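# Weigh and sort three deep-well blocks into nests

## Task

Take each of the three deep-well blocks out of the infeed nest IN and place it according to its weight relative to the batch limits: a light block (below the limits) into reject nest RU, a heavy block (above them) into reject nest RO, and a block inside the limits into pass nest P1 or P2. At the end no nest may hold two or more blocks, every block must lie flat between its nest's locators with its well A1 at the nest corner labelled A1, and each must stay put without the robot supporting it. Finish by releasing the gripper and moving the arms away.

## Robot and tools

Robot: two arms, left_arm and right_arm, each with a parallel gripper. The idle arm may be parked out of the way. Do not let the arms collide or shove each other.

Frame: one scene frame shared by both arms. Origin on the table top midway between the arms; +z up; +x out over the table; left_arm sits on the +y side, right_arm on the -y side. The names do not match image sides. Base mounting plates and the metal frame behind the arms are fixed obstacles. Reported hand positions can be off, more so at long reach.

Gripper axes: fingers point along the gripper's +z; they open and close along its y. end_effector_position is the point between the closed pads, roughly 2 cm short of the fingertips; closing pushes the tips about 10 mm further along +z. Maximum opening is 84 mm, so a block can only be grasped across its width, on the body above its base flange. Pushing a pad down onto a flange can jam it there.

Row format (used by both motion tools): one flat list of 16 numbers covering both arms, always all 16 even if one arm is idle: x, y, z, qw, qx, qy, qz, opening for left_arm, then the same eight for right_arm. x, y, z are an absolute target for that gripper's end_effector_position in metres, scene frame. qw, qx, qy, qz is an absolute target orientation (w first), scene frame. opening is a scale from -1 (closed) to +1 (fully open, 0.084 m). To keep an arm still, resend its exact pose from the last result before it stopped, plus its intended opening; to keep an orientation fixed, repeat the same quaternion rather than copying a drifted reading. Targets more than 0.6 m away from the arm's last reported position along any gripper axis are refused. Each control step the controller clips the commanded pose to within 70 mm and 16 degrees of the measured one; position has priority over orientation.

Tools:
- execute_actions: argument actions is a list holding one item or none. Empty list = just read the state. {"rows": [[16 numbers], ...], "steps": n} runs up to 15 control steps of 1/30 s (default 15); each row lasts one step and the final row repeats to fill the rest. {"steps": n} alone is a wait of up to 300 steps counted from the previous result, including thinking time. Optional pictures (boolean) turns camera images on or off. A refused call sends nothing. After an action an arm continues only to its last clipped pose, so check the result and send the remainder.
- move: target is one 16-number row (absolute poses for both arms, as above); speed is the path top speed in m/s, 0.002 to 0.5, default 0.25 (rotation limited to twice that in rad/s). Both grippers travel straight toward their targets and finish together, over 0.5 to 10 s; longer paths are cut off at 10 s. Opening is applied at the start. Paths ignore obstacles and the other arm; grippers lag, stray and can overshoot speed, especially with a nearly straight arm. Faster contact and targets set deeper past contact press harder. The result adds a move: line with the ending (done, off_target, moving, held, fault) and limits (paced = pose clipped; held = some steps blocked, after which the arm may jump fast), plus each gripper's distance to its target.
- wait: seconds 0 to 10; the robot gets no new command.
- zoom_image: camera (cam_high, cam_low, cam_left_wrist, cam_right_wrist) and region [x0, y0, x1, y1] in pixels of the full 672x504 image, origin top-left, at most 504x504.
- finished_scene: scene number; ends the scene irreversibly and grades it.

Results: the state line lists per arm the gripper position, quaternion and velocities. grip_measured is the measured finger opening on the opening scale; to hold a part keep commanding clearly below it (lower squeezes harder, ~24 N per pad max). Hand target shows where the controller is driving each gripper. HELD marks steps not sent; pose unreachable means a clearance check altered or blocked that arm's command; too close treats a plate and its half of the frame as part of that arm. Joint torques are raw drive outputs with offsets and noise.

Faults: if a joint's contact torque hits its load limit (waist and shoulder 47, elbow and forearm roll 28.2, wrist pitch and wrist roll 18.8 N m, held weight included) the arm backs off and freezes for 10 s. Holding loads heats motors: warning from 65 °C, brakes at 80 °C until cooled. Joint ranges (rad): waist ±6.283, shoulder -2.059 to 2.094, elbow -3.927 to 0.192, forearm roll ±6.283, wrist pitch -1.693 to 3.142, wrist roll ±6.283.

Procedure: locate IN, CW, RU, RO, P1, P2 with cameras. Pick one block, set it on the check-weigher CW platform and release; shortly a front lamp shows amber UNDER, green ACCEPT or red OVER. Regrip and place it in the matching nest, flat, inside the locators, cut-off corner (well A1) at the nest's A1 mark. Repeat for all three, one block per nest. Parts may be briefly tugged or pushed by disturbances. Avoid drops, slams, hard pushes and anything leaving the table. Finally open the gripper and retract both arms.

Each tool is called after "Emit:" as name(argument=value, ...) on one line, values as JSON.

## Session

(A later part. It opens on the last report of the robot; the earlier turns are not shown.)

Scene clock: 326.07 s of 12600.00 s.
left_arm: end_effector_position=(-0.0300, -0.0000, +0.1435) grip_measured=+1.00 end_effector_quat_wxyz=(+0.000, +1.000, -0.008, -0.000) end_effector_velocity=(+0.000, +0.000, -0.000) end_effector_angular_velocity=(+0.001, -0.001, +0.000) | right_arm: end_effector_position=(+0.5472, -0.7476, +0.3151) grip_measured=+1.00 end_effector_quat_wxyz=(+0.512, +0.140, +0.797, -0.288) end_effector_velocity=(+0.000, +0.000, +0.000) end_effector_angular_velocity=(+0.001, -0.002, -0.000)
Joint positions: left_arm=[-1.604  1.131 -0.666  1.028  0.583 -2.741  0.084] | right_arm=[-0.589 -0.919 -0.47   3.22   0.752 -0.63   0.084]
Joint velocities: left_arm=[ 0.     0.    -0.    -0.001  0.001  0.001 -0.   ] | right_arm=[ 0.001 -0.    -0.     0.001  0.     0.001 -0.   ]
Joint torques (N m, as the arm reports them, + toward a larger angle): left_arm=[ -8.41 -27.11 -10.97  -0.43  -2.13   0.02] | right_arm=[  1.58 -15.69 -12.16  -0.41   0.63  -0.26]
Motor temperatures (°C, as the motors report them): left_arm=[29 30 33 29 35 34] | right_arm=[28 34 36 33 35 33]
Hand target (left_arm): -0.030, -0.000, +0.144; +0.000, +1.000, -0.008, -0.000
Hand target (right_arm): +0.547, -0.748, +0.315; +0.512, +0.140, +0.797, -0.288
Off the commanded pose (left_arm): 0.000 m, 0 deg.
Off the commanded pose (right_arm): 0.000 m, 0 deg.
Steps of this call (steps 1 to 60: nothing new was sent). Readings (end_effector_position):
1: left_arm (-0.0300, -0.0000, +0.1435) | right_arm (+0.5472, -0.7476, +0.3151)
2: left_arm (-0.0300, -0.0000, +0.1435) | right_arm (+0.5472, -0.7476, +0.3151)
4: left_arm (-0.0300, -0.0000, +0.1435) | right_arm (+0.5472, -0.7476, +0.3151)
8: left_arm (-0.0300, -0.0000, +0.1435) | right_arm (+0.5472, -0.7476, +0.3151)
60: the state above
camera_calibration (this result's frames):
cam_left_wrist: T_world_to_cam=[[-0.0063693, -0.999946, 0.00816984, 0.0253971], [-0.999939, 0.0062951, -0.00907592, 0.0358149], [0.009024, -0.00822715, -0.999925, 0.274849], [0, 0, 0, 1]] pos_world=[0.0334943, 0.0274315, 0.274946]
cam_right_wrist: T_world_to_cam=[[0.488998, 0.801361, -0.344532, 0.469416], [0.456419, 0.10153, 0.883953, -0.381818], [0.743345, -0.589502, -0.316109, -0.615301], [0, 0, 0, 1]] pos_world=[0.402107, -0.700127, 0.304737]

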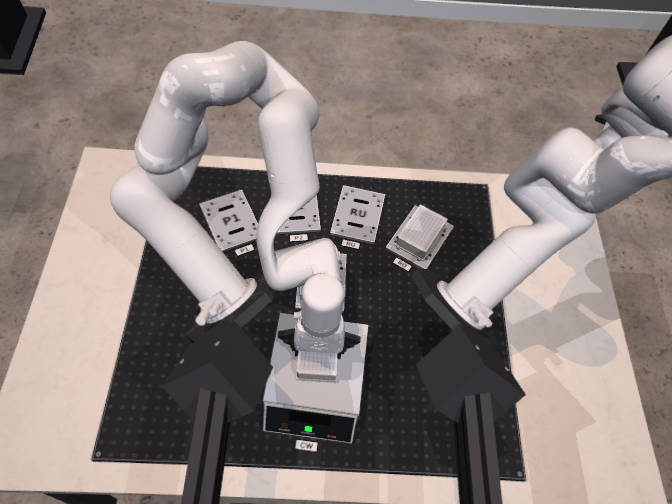

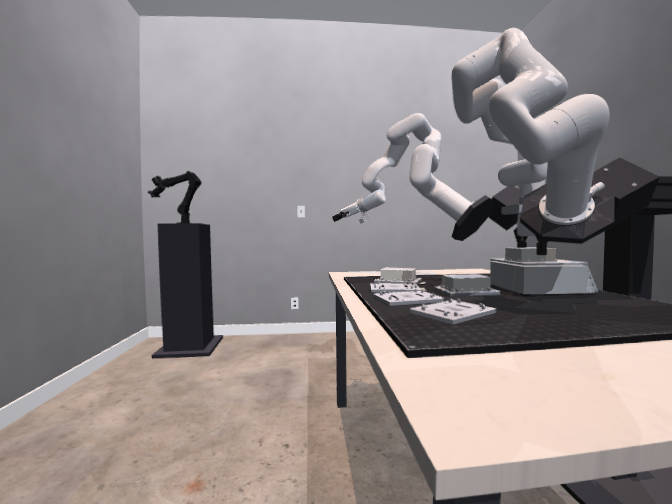

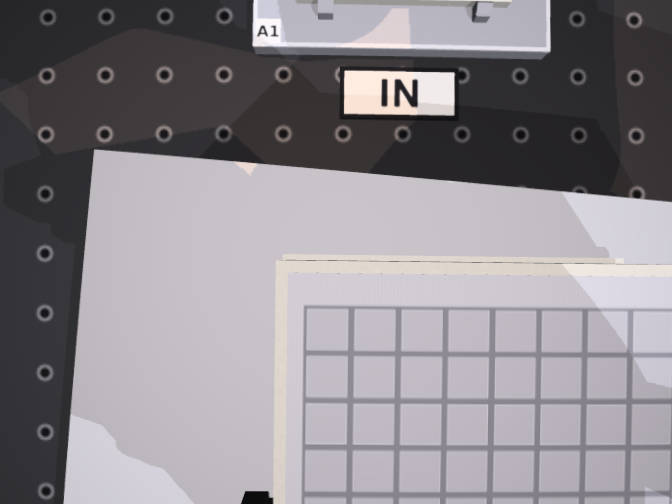

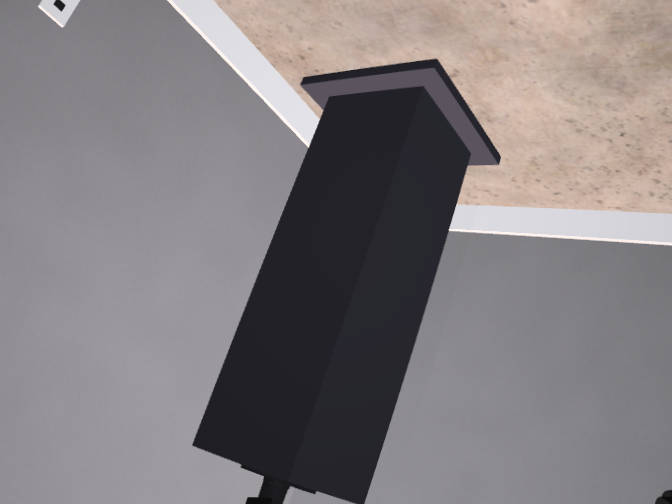

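Emit:
move(target=[-0.03,0,0.1435,0,1,-0.008,0,-0.5,0.5472,-0.7476,0.3151,0.512,0.140,0.797,-0.288,1])

Emit:
move(target=[-0.03,0,0.18,0,1,-0.008,0,-0.5,0.5472,-0.7476,0.3151,0.512,0.140,0.797,-0.288,1], speed=0.08)

Emit:
move(target=[0.424,0.083,0.15,0,0.9974,0.0715,0,-0.5,0.5472,-0.7476,0.3151,0.512,0.140,0.797,-0.288,1], speed=0.2)

Emit:
move(target=[0.424,0.083,0.072,0,0.9974,0.0715,0,-0.5,0.5472,-0.7476,0.3151,0.512,0.140,0.797,-0.288,1], speed=0.08)

Scene clock: 341.57 s of 12600.00 s.
left_arm: end_effector_position=(-0.0300, -0.0001, +0.1436) grip_measured=+0.96 end_effector_quat_wxyz=(+0.000, +1.000, -0.008, -0.000) end_effector_velocity=(-0.000, -0.000, +0.000) end_effector_angular_velocity=(-0.001, +0.001, +0.000) | right_arm: end_effector_position=(+0.5472, -0.7476, +0.3151) grip_measured=+1.00 end_effector_quat_wxyz=(+0.512, +0.140, +0.797, -0.288) end_effector_velocity=(-0.000, -0.000, +0.000) end_effector_angular_velocity=(-0.001, +0.000, +0.000)
Joint positions: left_arm=[-1.604  1.131 -0.666  1.028  0.583 -2.741  0.083] | right_arm=[-0.589 -0.919 -0.47   3.22   0.752 -0.63   0.084]
Joint velocities: left_arm=[ 0.    -0.    -0.     0.    -0.001  0.     0.   ] | right_arm=[-0.     0.    -0.    -0.     0.001 -0.001  0.   ]
Joint torques (N m, as the arm reports them, + toward a larger angle): left_arm=[ -8.25 -26.26 -10.34  -0.38  -1.84  -0.08] | right_arm=[  1.17 -15.38 -12.25  -0.74   0.62  -0.08]
Motor temperatures (°C, as the motors report them): left_arm=[28 30 34 29 35 34] | right_arm=[28 34 36 33 35 33]
Hand target (left_arm): -0.030, -0.000, +0.144; +0.000, +1.000, -0.008, -0.000
Hand target (right_arm): +0.547, -0.748, +0.315; +0.512, +0.140, +0.797, -0.288
Off the commanded pose (left_arm): 0.000 m, 0 deg.
Off the commanded pose (right_arm): 0.000 m, 0 deg.
After step 90, 11.80 s passed at rest.
move: done
camera_calibration (this result's frames):
cam_left_wrist: T_world_to_cam=[[-0.00629097, -0.999945, 0.00835834, 0.0252782], [-0.99994, 0.00621569, -0.00900263, 0.0357971], [0.00895018, -0.00841448, -0.999925, 0.274895], [0, 0, 0, 1]] pos_world=[0.0334936, 0.0273674, 0.274985]
cam_right_wrist: T_world_to_cam=[[0.488998, 0.801361, -0.344532, 0.469416], [0.456419, 0.10153, 0.883953, -0.381818], [0.743346, -0.589502, -0.316109, -0.6153], [0, 0, 0, 1]] pos_world=[0.402107, -0.700127, 0.304737]

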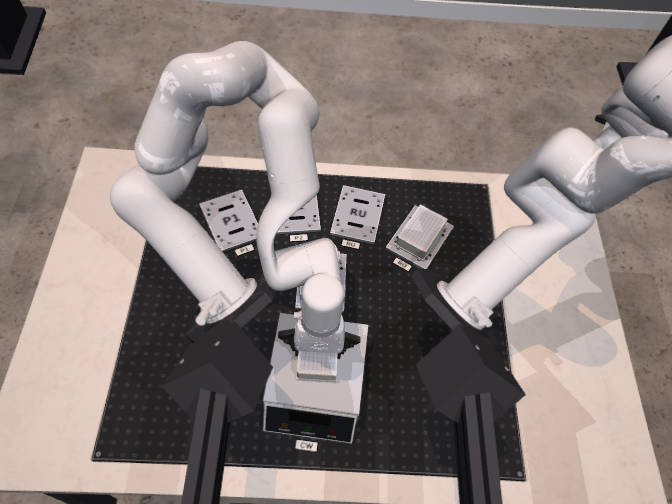

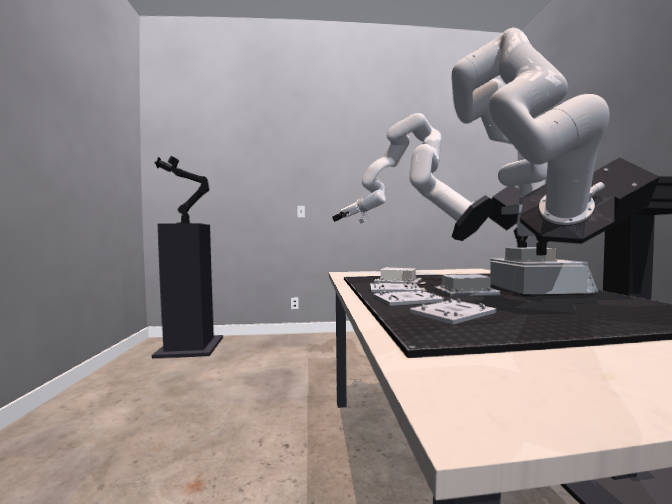

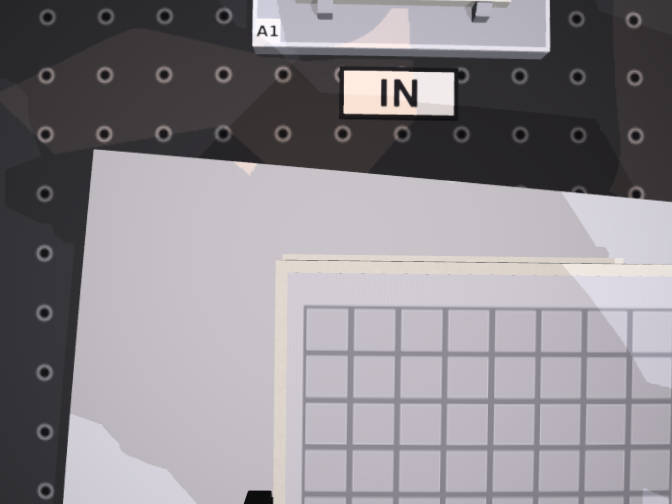

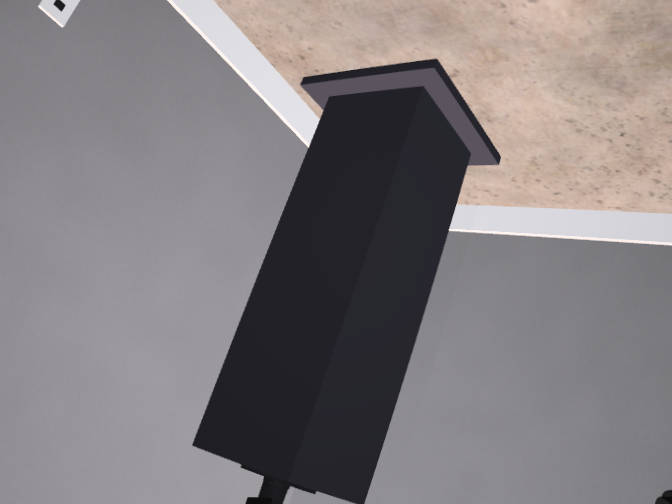

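Scene clock: 342.53 s of 12600.00 s.
left_arm: end_effector_position=(-0.0300, +0.0001, +0.1796) grip_measured=+0.96 end_effector_quat_wxyz=(+0.000, +1.000, -0.008, +0.000) end_effector_velocity=(-0.000, -0.000, +0.003) end_effector_angular_velocity=(+0.004, -0.002, -0.001) | right_arm: end_effector_position=(+0.5472, -0.7476, +0.3151) grip_measured=+1.00 end_effector_quat_wxyz=(+0.512, +0.140, +0.797, -0.288) end_effector_velocity=(+0.000, -0.001, +0.001) end_effector_angular_velocity=(-0.003, -0.002, -0.000)
Joint positions: left_arm=[-1.717  1.016 -0.624  0.795  0.59  -2.585  0.083] | right_arm=[-0.589 -0.919 -0.47   3.22   0.752 -0.63   0.084]
Joint velocities: left_arm=[-0.011 -0.006 -0.001 -0.027  0.006  0.019 -0.   ] | right_arm=[-0.    -0.    -0.    -0.001  0.003 -0.    -0.   ]
Joint torques (N m, as the arm reports them, + toward a larger angle): left_arm=[ -7.63 -26.88 -13.25  -0.46  -2.24  -0.07] | right_arm=[  1.65 -15.25 -12.34  -0.78   0.99  -0.18]
Motor temperatures (°C, as the motors report them): left_arm=[28 30 34 29 35 34] | right_arm=[28 34 36 33 35 33]
Hand target (left_arm): -0.030, +0.000, +0.180; -0.000, +1.000, -0.008, +0.000
Hand target (right_arm): +0.547, -0.748, +0.315; +0.512, +0.140, +0.797, -0.288
Off the commanded pose (left_arm): 0.000 m, 0 deg.
Off the commanded pose (right_arm): 0.000 m, 0 deg.
move: done
camera_calibration (this result's frames):
cam_left_wrist: T_world_to_cam=[[-0.00621737, -0.999946, 0.00827351, 0.0251808], [-0.99994, 0.00614203, -0.00910118, 0.036169], [0.00904987, -0.0083296, -0.999924, 0.310928], [0, 0, 0, 1]] pos_world=[0.0335095, 0.0275472, 0.311025]
cam_right_wrist: T_world_to_cam=[[0.488998, 0.801361, -0.344532, 0.469416], [0.45642, 0.10153, 0.883953, -0.381819], [0.743345, -0.589502, -0.316109, -0.6153], [0, 0, 0, 1]] pos_world=[0.402107, -0.700127, 0.304737]

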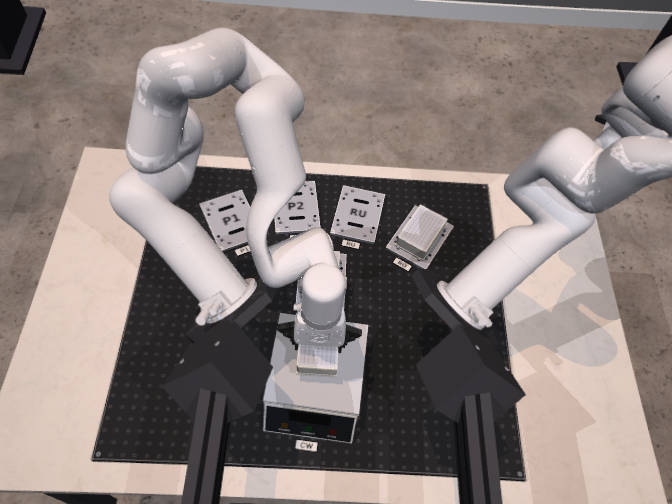

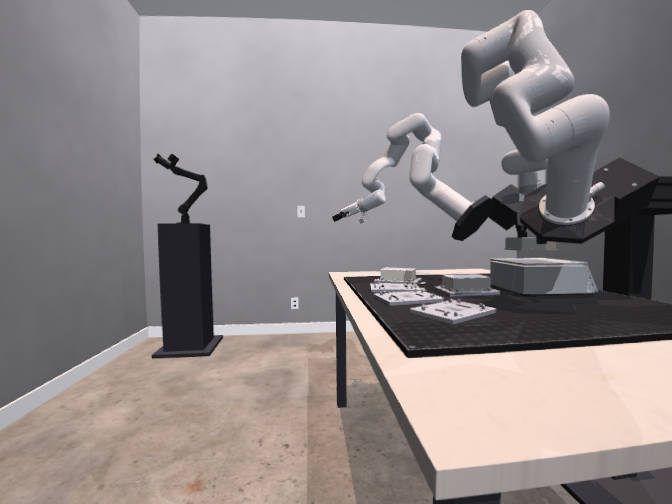

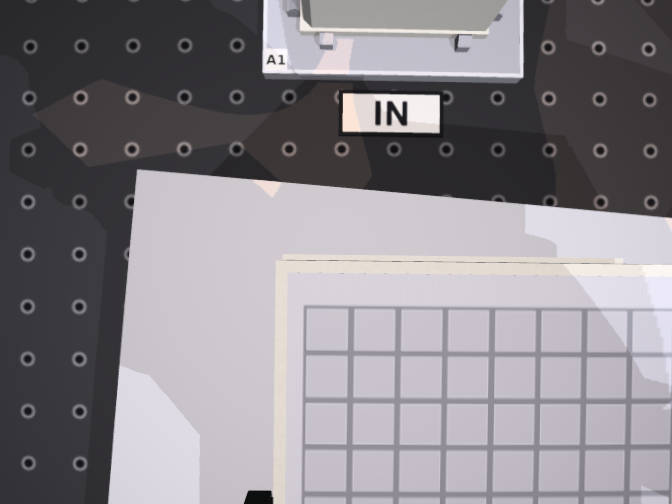

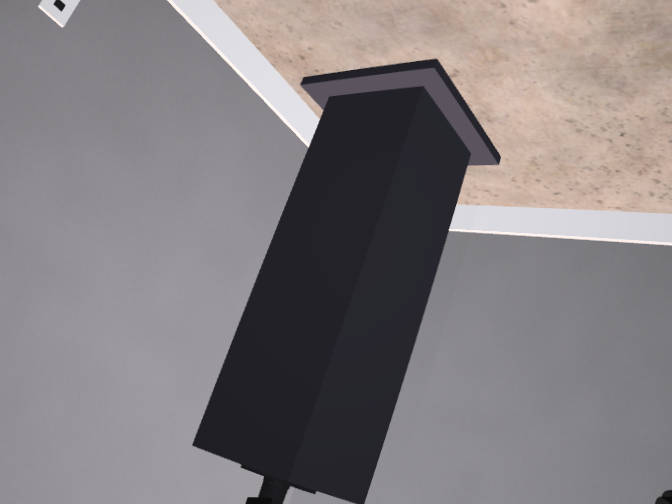

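Scene clock: 345.13 s of 12600.00 s.
left_arm: end_effector_position=(+0.0511, +0.0170, +0.1738) grip_measured=+0.96 end_effector_quat_wxyz=(-0.007, +1.000, +0.009, +0.007) end_effector_velocity=(+0.000, +0.000, -0.000) end_effector_angular_velocity=(+0.001, -0.001, +0.000) | right_arm: end_effector_position=(+0.5472, -0.7476, +0.3151) grip_measured=+1.00 end_effector_quat_wxyz=(+0.512, +0.140, +0.797, -0.288) end_effector_velocity=(+0.000, +0.000, +0.000) end_effector_angular_velocity=(-0.001, -0.001, +0.001)
Joint positions: left_arm=[-1.406  0.836 -0.517  1.084  0.74  -2.619  0.083] | right_arm=[-0.589 -0.919 -0.47   3.22   0.752 -0.63   0.084]
Joint velocities: left_arm=[ 0.002 -0.     0.     0.     0.002  0.    -0.   ] | right_arm=[ 0.001 -0.    -0.    -0.     0.001 -0.001  0.   ]
Joint torques (N m, as the arm reports them, + toward a larger angle): left_arm=[-10.56 -21.36 -11.14  -0.42  -2.21   0.07] | right_arm=[  2.04 -15.2  -11.97  -0.7    1.04  -0.47]
Motor temperatures (°C, as the motors report them): left_arm=[28 30 34 29 35 34] | right_arm=[28 34 36 33 35 33]
Hand target (left_arm): +0.051, +0.017, +0.174; -0.007, +1.000, +0.009, +0.007
Hand target (right_arm): +0.547, -0.748, +0.315; +0.512, +0.140, +0.797, -0.288
Off the commanded pose (left_arm): 0.379 m, 7 deg; position clipped at the last step of the last action.
Off the commanded pose (right_arm): 0.000 m, 0 deg.
move: held (left_arm); limits=paced,held; held on 58 of 78 steps (left_arm), including the last (left_arm)
pose unreachable (left arm): on one or more control steps of this call this arm could not follow its commanded pose, so it was not sent that pose on those steps. On the call's last step it was still not sent that pose. It may still have moved: this result reports where it is.
cause: the commanded pose would bring two parts of the arm too close to each other (its gripper and another part of the arm, with joints 1 (waist) to 6 (wrist roll) between them).
camera_calibration (this result's frames):
cam_left_wrist: T_world_to_cam=[[0.0272706, -0.999608, -0.00639911, 0.0434967], [-0.999343, -0.0271095, -0.0240489, 0.120199], [0.0238659, 0.00705073, -0.99969, 0.303534], [0, 0, 0, 1]] pos_world=[0.111689, 0.044598, 0.306609]
cam_right_wrist: T_world_to_cam=[[0.488998, 0.801361, -0.344532, 0.469416], [0.456419, 0.10153, 0.883953, -0.381818], [0.743345, -0.589502, -0.316109, -0.6153], [0, 0, 0, 1]] pos_world=[0.402107, -0.700127, 0.304737]

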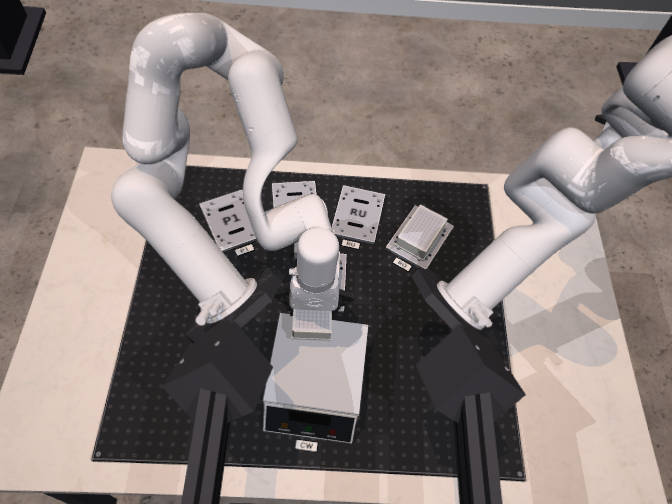

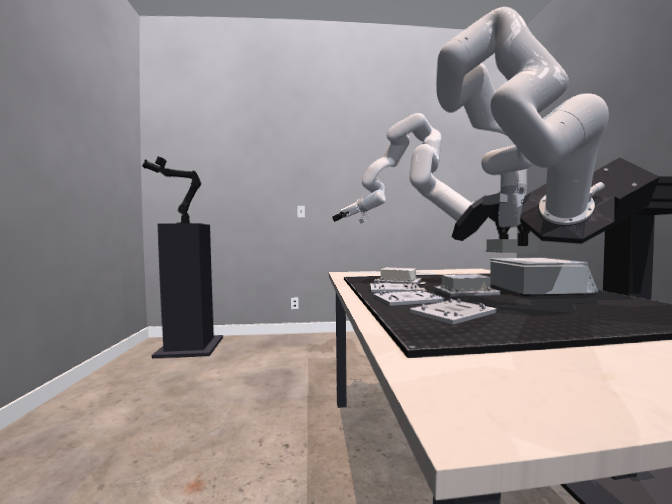

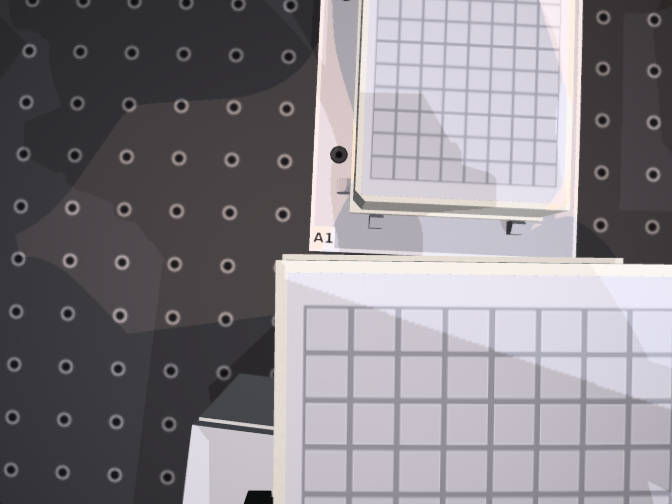

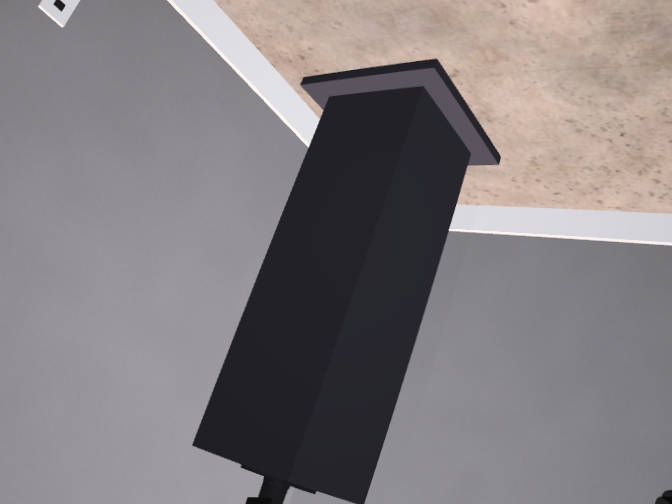

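Scene clock: 350.77 s of 12600.00 s.
left_arm: end_effector_position=(+0.4233, +0.0815, +0.0728) grip_measured=+0.96 end_effector_quat_wxyz=(-0.000, +0.997, +0.071, -0.001) end_effector_velocity=(+0.003, -0.000, -0.000) end_effector_angular_velocity=(-0.001, -0.000, +0.001) | right_arm: end_effector_position=(+0.5472, -0.7476, +0.3151) grip_measured=+1.00 end_effector_quat_wxyz=(+0.512, +0.140, +0.797, -0.288) end_effector_velocity=(+0.000, +0.000, +0.000) end_effector_angular_velocity=(-0.000, -0.000, +0.001)
Joint positions: left_arm=[-0.359  0.383 -0.791  1.542  0.843 -1.858  0.083] | right_arm=[-0.589 -0.919 -0.47   3.22   0.752 -0.63   0.084]
Joint velocities: left_arm=[ 0.002  0.002 -0.007 -0.003 -0.001  0.006 -0.   ] | right_arm=[ 0.001 -0.    -0.    -0.001  0.    -0.     0.   ]
Joint torques (N m, as the arm reports them, + toward a larger angle): left_arm=[-15.95 -23.15  -4.22  -0.5   -2.23   0.02] | right_arm=[  1.78 -15.5  -11.77  -0.32   0.97  -0.23]
Motor temperatures (°C, as the motors report them): left_arm=[28 30 33 29 35 34] | right_arm=[28 34 36 33 35 33]
Hand target (left_arm): +0.424, +0.082, +0.073; -0.000, +0.997, +0.071, -0.001
Hand target (right_arm): +0.547, -0.748, +0.315; +0.512, +0.140, +0.797, -0.288
Off the commanded pose (left_arm): 0.002 m, 0 deg.
Off the commanded pose (right_arm): 0.000 m, 0 deg.
move: done
camera_calibration (this result's frames):
cam_left_wrist: T_world_to_cam=[[0.151702, -0.988394, 0.00803864, 0.0424866], [-0.988384, -0.151766, -0.00801988, 0.495808], [0.00914679, -0.00672864, -0.999936, 0.200582], [0, 0, 0, 1]] pos_world=[0.481768, 0.11859, 0.204204]
cam_right_wrist: T_world_to_cam=[[0.488998, 0.801361, -0.344532, 0.469416], [0.456419, 0.10153, 0.883953, -0.381818], [0.743346, -0.589502, -0.316109, -0.6153], [0, 0, 0, 1]] pos_world=[0.402107, -0.700127, 0.304737]

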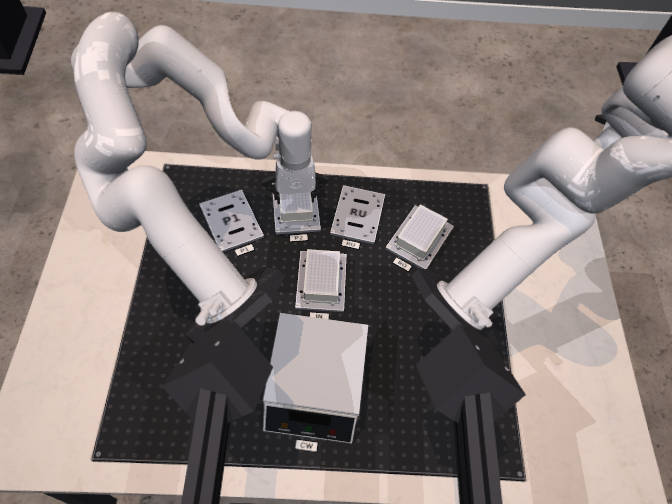

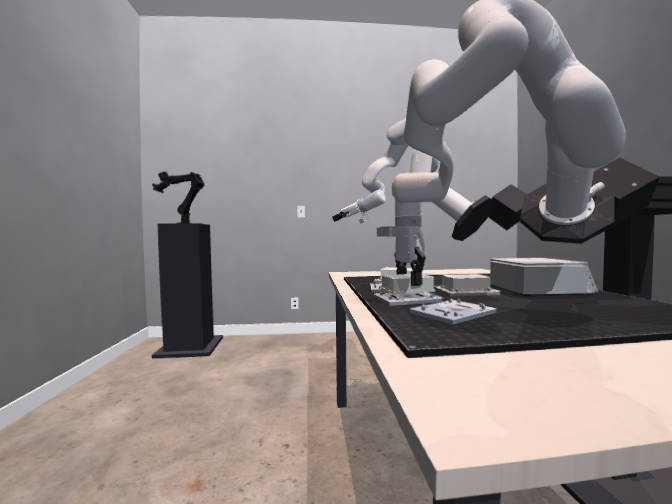

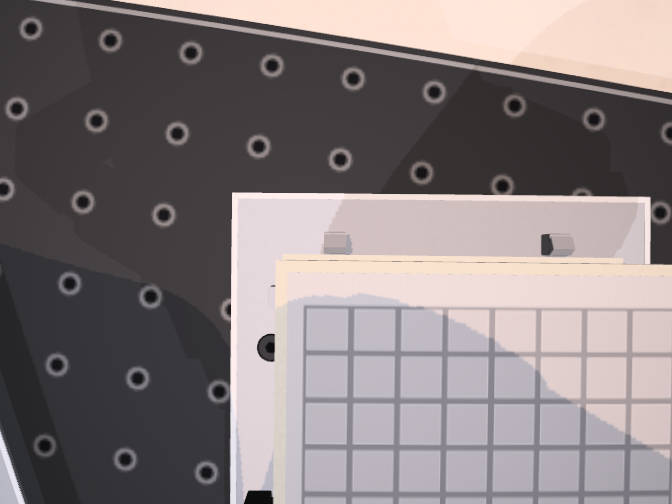

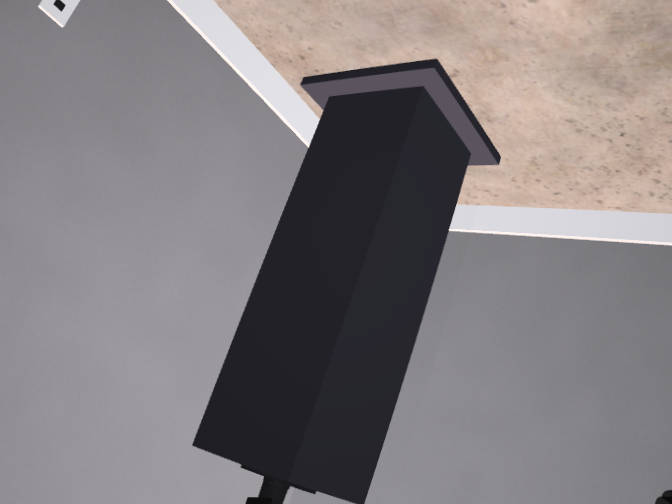

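Emit:
move(target=[0.4232,0.080,0.067,0,0.9974,0.0715,0,-0.5,0.5472,-0.7476,0.3151,0.512,0.140,0.797,-0.288,1], speed=0.01)

Emit:
move(target=[0.4232,0.080,0.057,0,0.9974,0.0715,0,-0.5,0.5472,-0.7476,0.3151,0.512,0.140,0.797,-0.288,1], speed=0.008)

Scene clock: 358.93 s of 12600.00 s.
left_arm: end_effector_position=(+0.4232, +0.0801, +0.0673) grip_measured=+0.96 end_effector_quat_wxyz=(-0.000, +0.997, +0.071, -0.000) end_effector_velocity=(+0.000, -0.001, -0.003) end_effector_angular_velocity=(-0.002, -0.001, +0.000) | right_arm: end_effector_position=(+0.5472, -0.7476, +0.3151) grip_measured=+1.00 end_effector_quat_wxyz=(+0.512, +0.140, +0.797, -0.288) end_effector_velocity=(-0.000, -0.001, +0.000) end_effector_angular_velocity=(-0.001, +0.000, -0.003)
Joint positions: left_arm=[-0.35   0.401 -0.802  1.557  0.839 -1.868  0.083] | right_arm=[-0.589 -0.919 -0.47   3.22   0.752 -0.63   0.084]
Joint velocities: left_arm=[ 0.005  0.009 -0.006  0.008 -0.003 -0.005  0.   ] | right_arm=[-0.001 -0.     0.     0.003  0.001 -0.001  0.   ]
Joint torques (N m, as the arm reports them, + toward a larger angle): left_arm=[-16.   -22.75  -4.45  -0.18  -2.19  -0.12] | right_arm=[  1.1  -15.53 -12.06  -0.93   0.85  -0.04]
Motor temperatures (°C, as the motors report them): left_arm=[29 30 33 29 35 34] | right_arm=[28 34 36 33 35 33]
Hand target (left_arm): +0.423, +0.080, +0.067; +0.000, +0.997, +0.072, -0.000
Hand target (right_arm): +0.547, -0.748, +0.315; +0.512, +0.140, +0.797, -0.288
Off the commanded pose (left_arm): 0.000 m, 0 deg.
Off the commanded pose (right_arm): 0.000 m, 0 deg.
After step 90, 4.37 s passed at rest.
move: done
camera_calibration (this result's frames):
cam_left_wrist: T_world_to_cam=[[0.152107, -0.98833, 0.00814473, 0.0409807], [-0.988313, -0.152178, -0.00892932, 0.495531], [0.0100646, -0.00669133, -0.999927, 0.194637], [0, 0, 0, 1]] pos_world=[0.481547, 0.117214, 0.198714]
cam_right_wrist: T_world_to_cam=[[0.488998, 0.801361, -0.344532, 0.469416], [0.456419, 0.10153, 0.883953, -0.381818], [0.743345, -0.589502, -0.316109, -0.6153], [0, 0, 0, 1]] pos_world=[0.402107, -0.700127, 0.304737]

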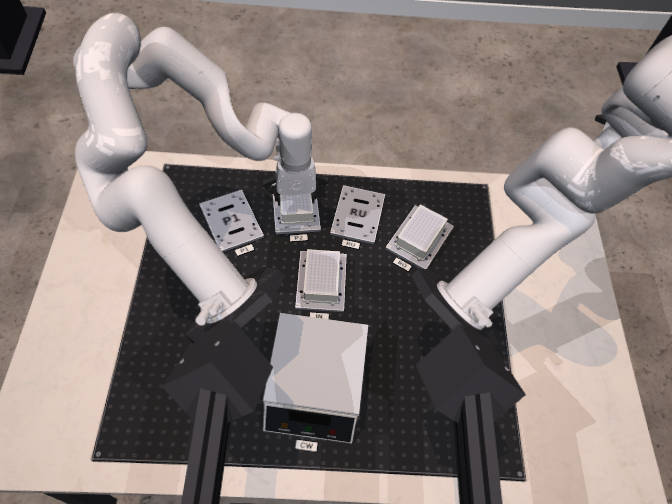

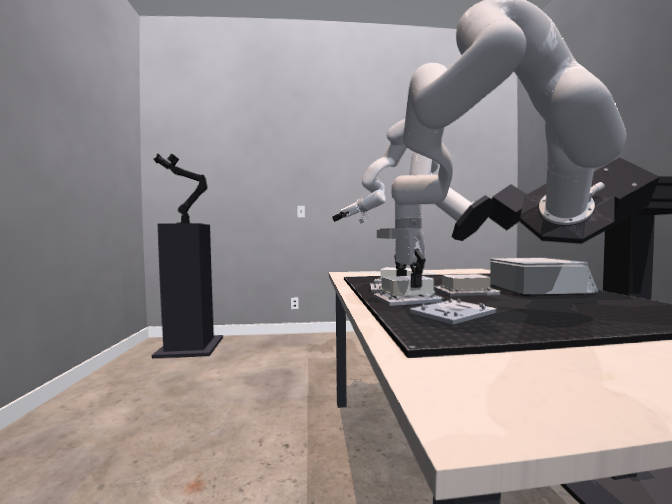

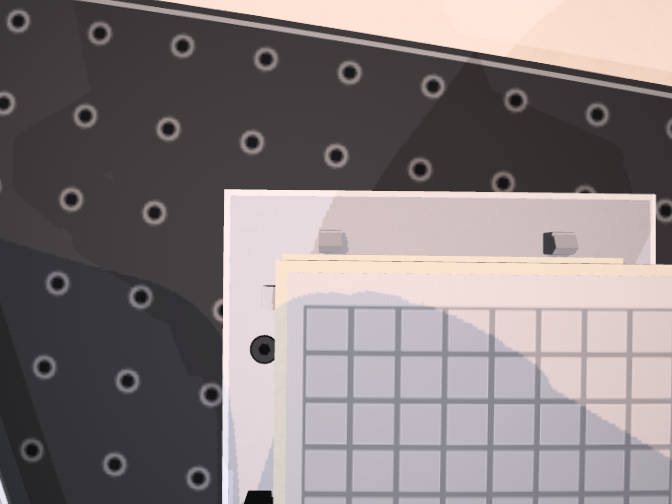

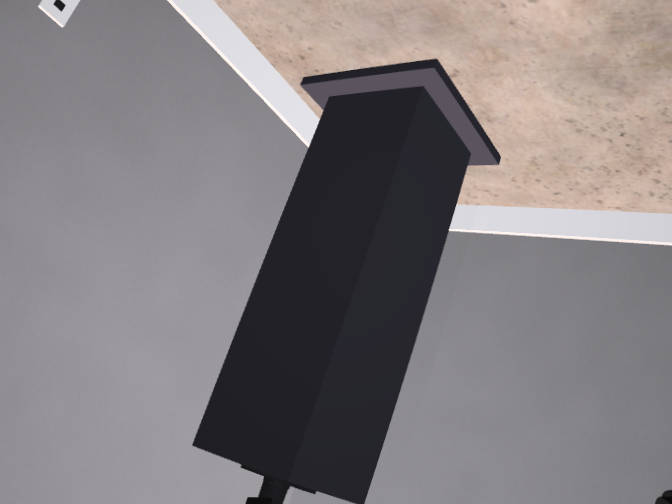

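Scene clock: 360.43 s of 12600.00 s.
left_arm: end_effector_position=(+0.4233, +0.0800, +0.0573) grip_measured=+0.96 end_effector_quat_wxyz=(+0.000, +0.997, +0.072, +0.000) end_effector_velocity=(-0.000, +0.000, -0.002) end_effector_angular_velocity=(+0.001, -0.000, -0.001) | right_arm: end_effector_position=(+0.5472, -0.7476, +0.3151) grip_measured=+1.00 end_effector_quat_wxyz=(+0.512, +0.140, +0.797, -0.288) end_effector_velocity=(-0.000, -0.000, -0.000) end_effector_angular_velocity=(-0.002, +0.002, +0.002)
Joint positions: left_arm=[-0.33   0.426 -0.819  1.583  0.832 -1.88   0.083] | right_arm=[-0.589 -0.919 -0.47   3.22   0.752 -0.63   0.084]
Joint velocities: left_arm=[ 0.005  0.006 -0.003  0.006 -0.001 -0.002 -0.   ] | right_arm=[-0.001 -0.    -0.    -0.002 -0.001 -0.001 -0.   ]
Joint torques (N m, as the arm reports them, + toward a larger angle): left_arm=[-15.45 -22.62  -2.68  -0.54  -2.07   0.1 ] | right_arm=[  1.66 -15.75 -12.14  -0.69   0.99  -0.18]
Motor temperatures (°C, as the motors report them): left_arm=[29 30 33 29 35 34] | right_arm=[28 34 36 33 35 33]
Hand target (left_arm): +0.423, +0.080, +0.057; +0.000, +0.997, +0.072, -0.000
Hand target (right_arm): +0.547, -0.748, +0.315; +0.512, +0.140, +0.797, -0.288
Off the commanded pose (left_arm): 0.000 m, 0 deg.
Off the commanded pose (right_arm): 0.000 m, 0 deg.
move: done
camera_calibration (this result's frames):
cam_left_wrist: T_world_to_cam=[[0.152297, -0.9883, 0.00830727, 0.0408434], [-0.988281, -0.152371, -0.00919259, 0.495584], [0.0103508, -0.00680991, -0.999923, 0.184525], [0, 0, 0, 1]] pos_world=[0.481646, 0.117135, 0.188727]
cam_right_wrist: T_world_to_cam=[[0.488998, 0.801361, -0.344532, 0.469416], [0.456419, 0.10153, 0.883953, -0.381818], [0.743346, -0.589502, -0.316109, -0.6153], [0, 0, 0, 1]] pos_world=[0.402107, -0.700127, 0.304737]

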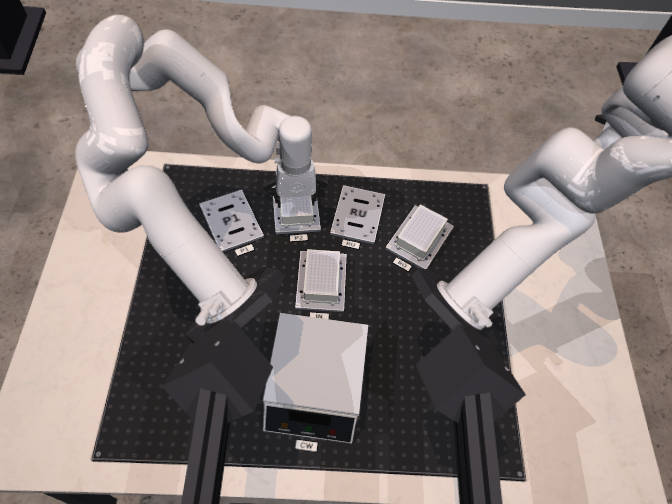

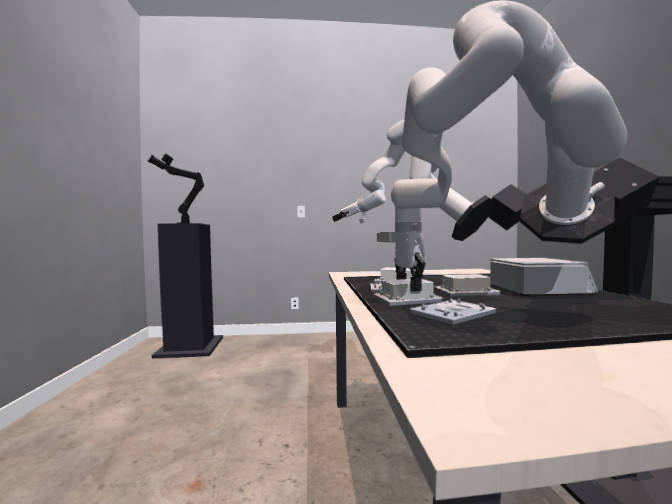

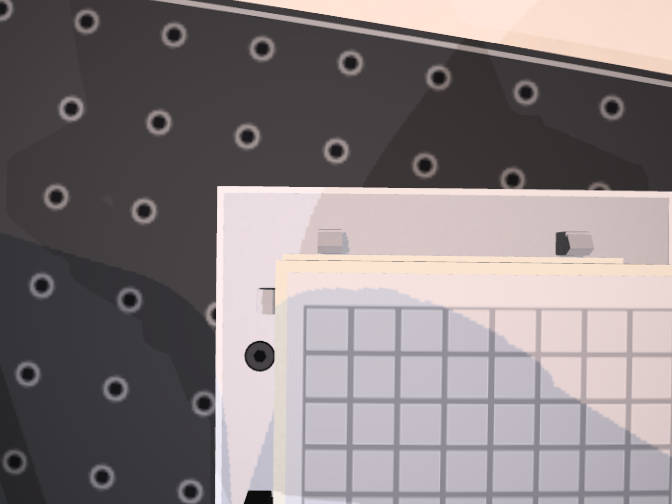

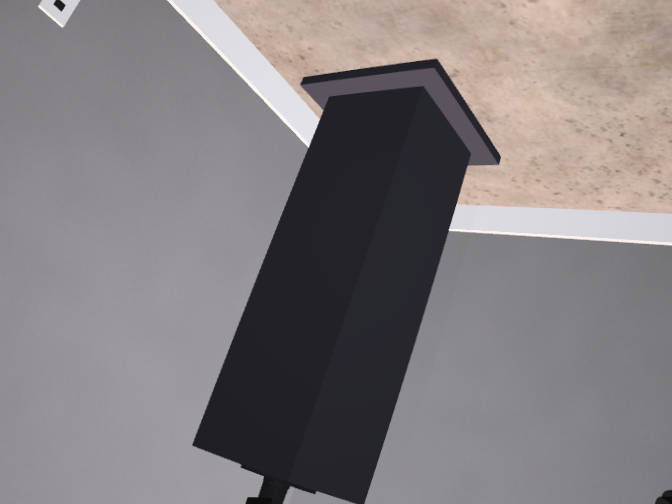

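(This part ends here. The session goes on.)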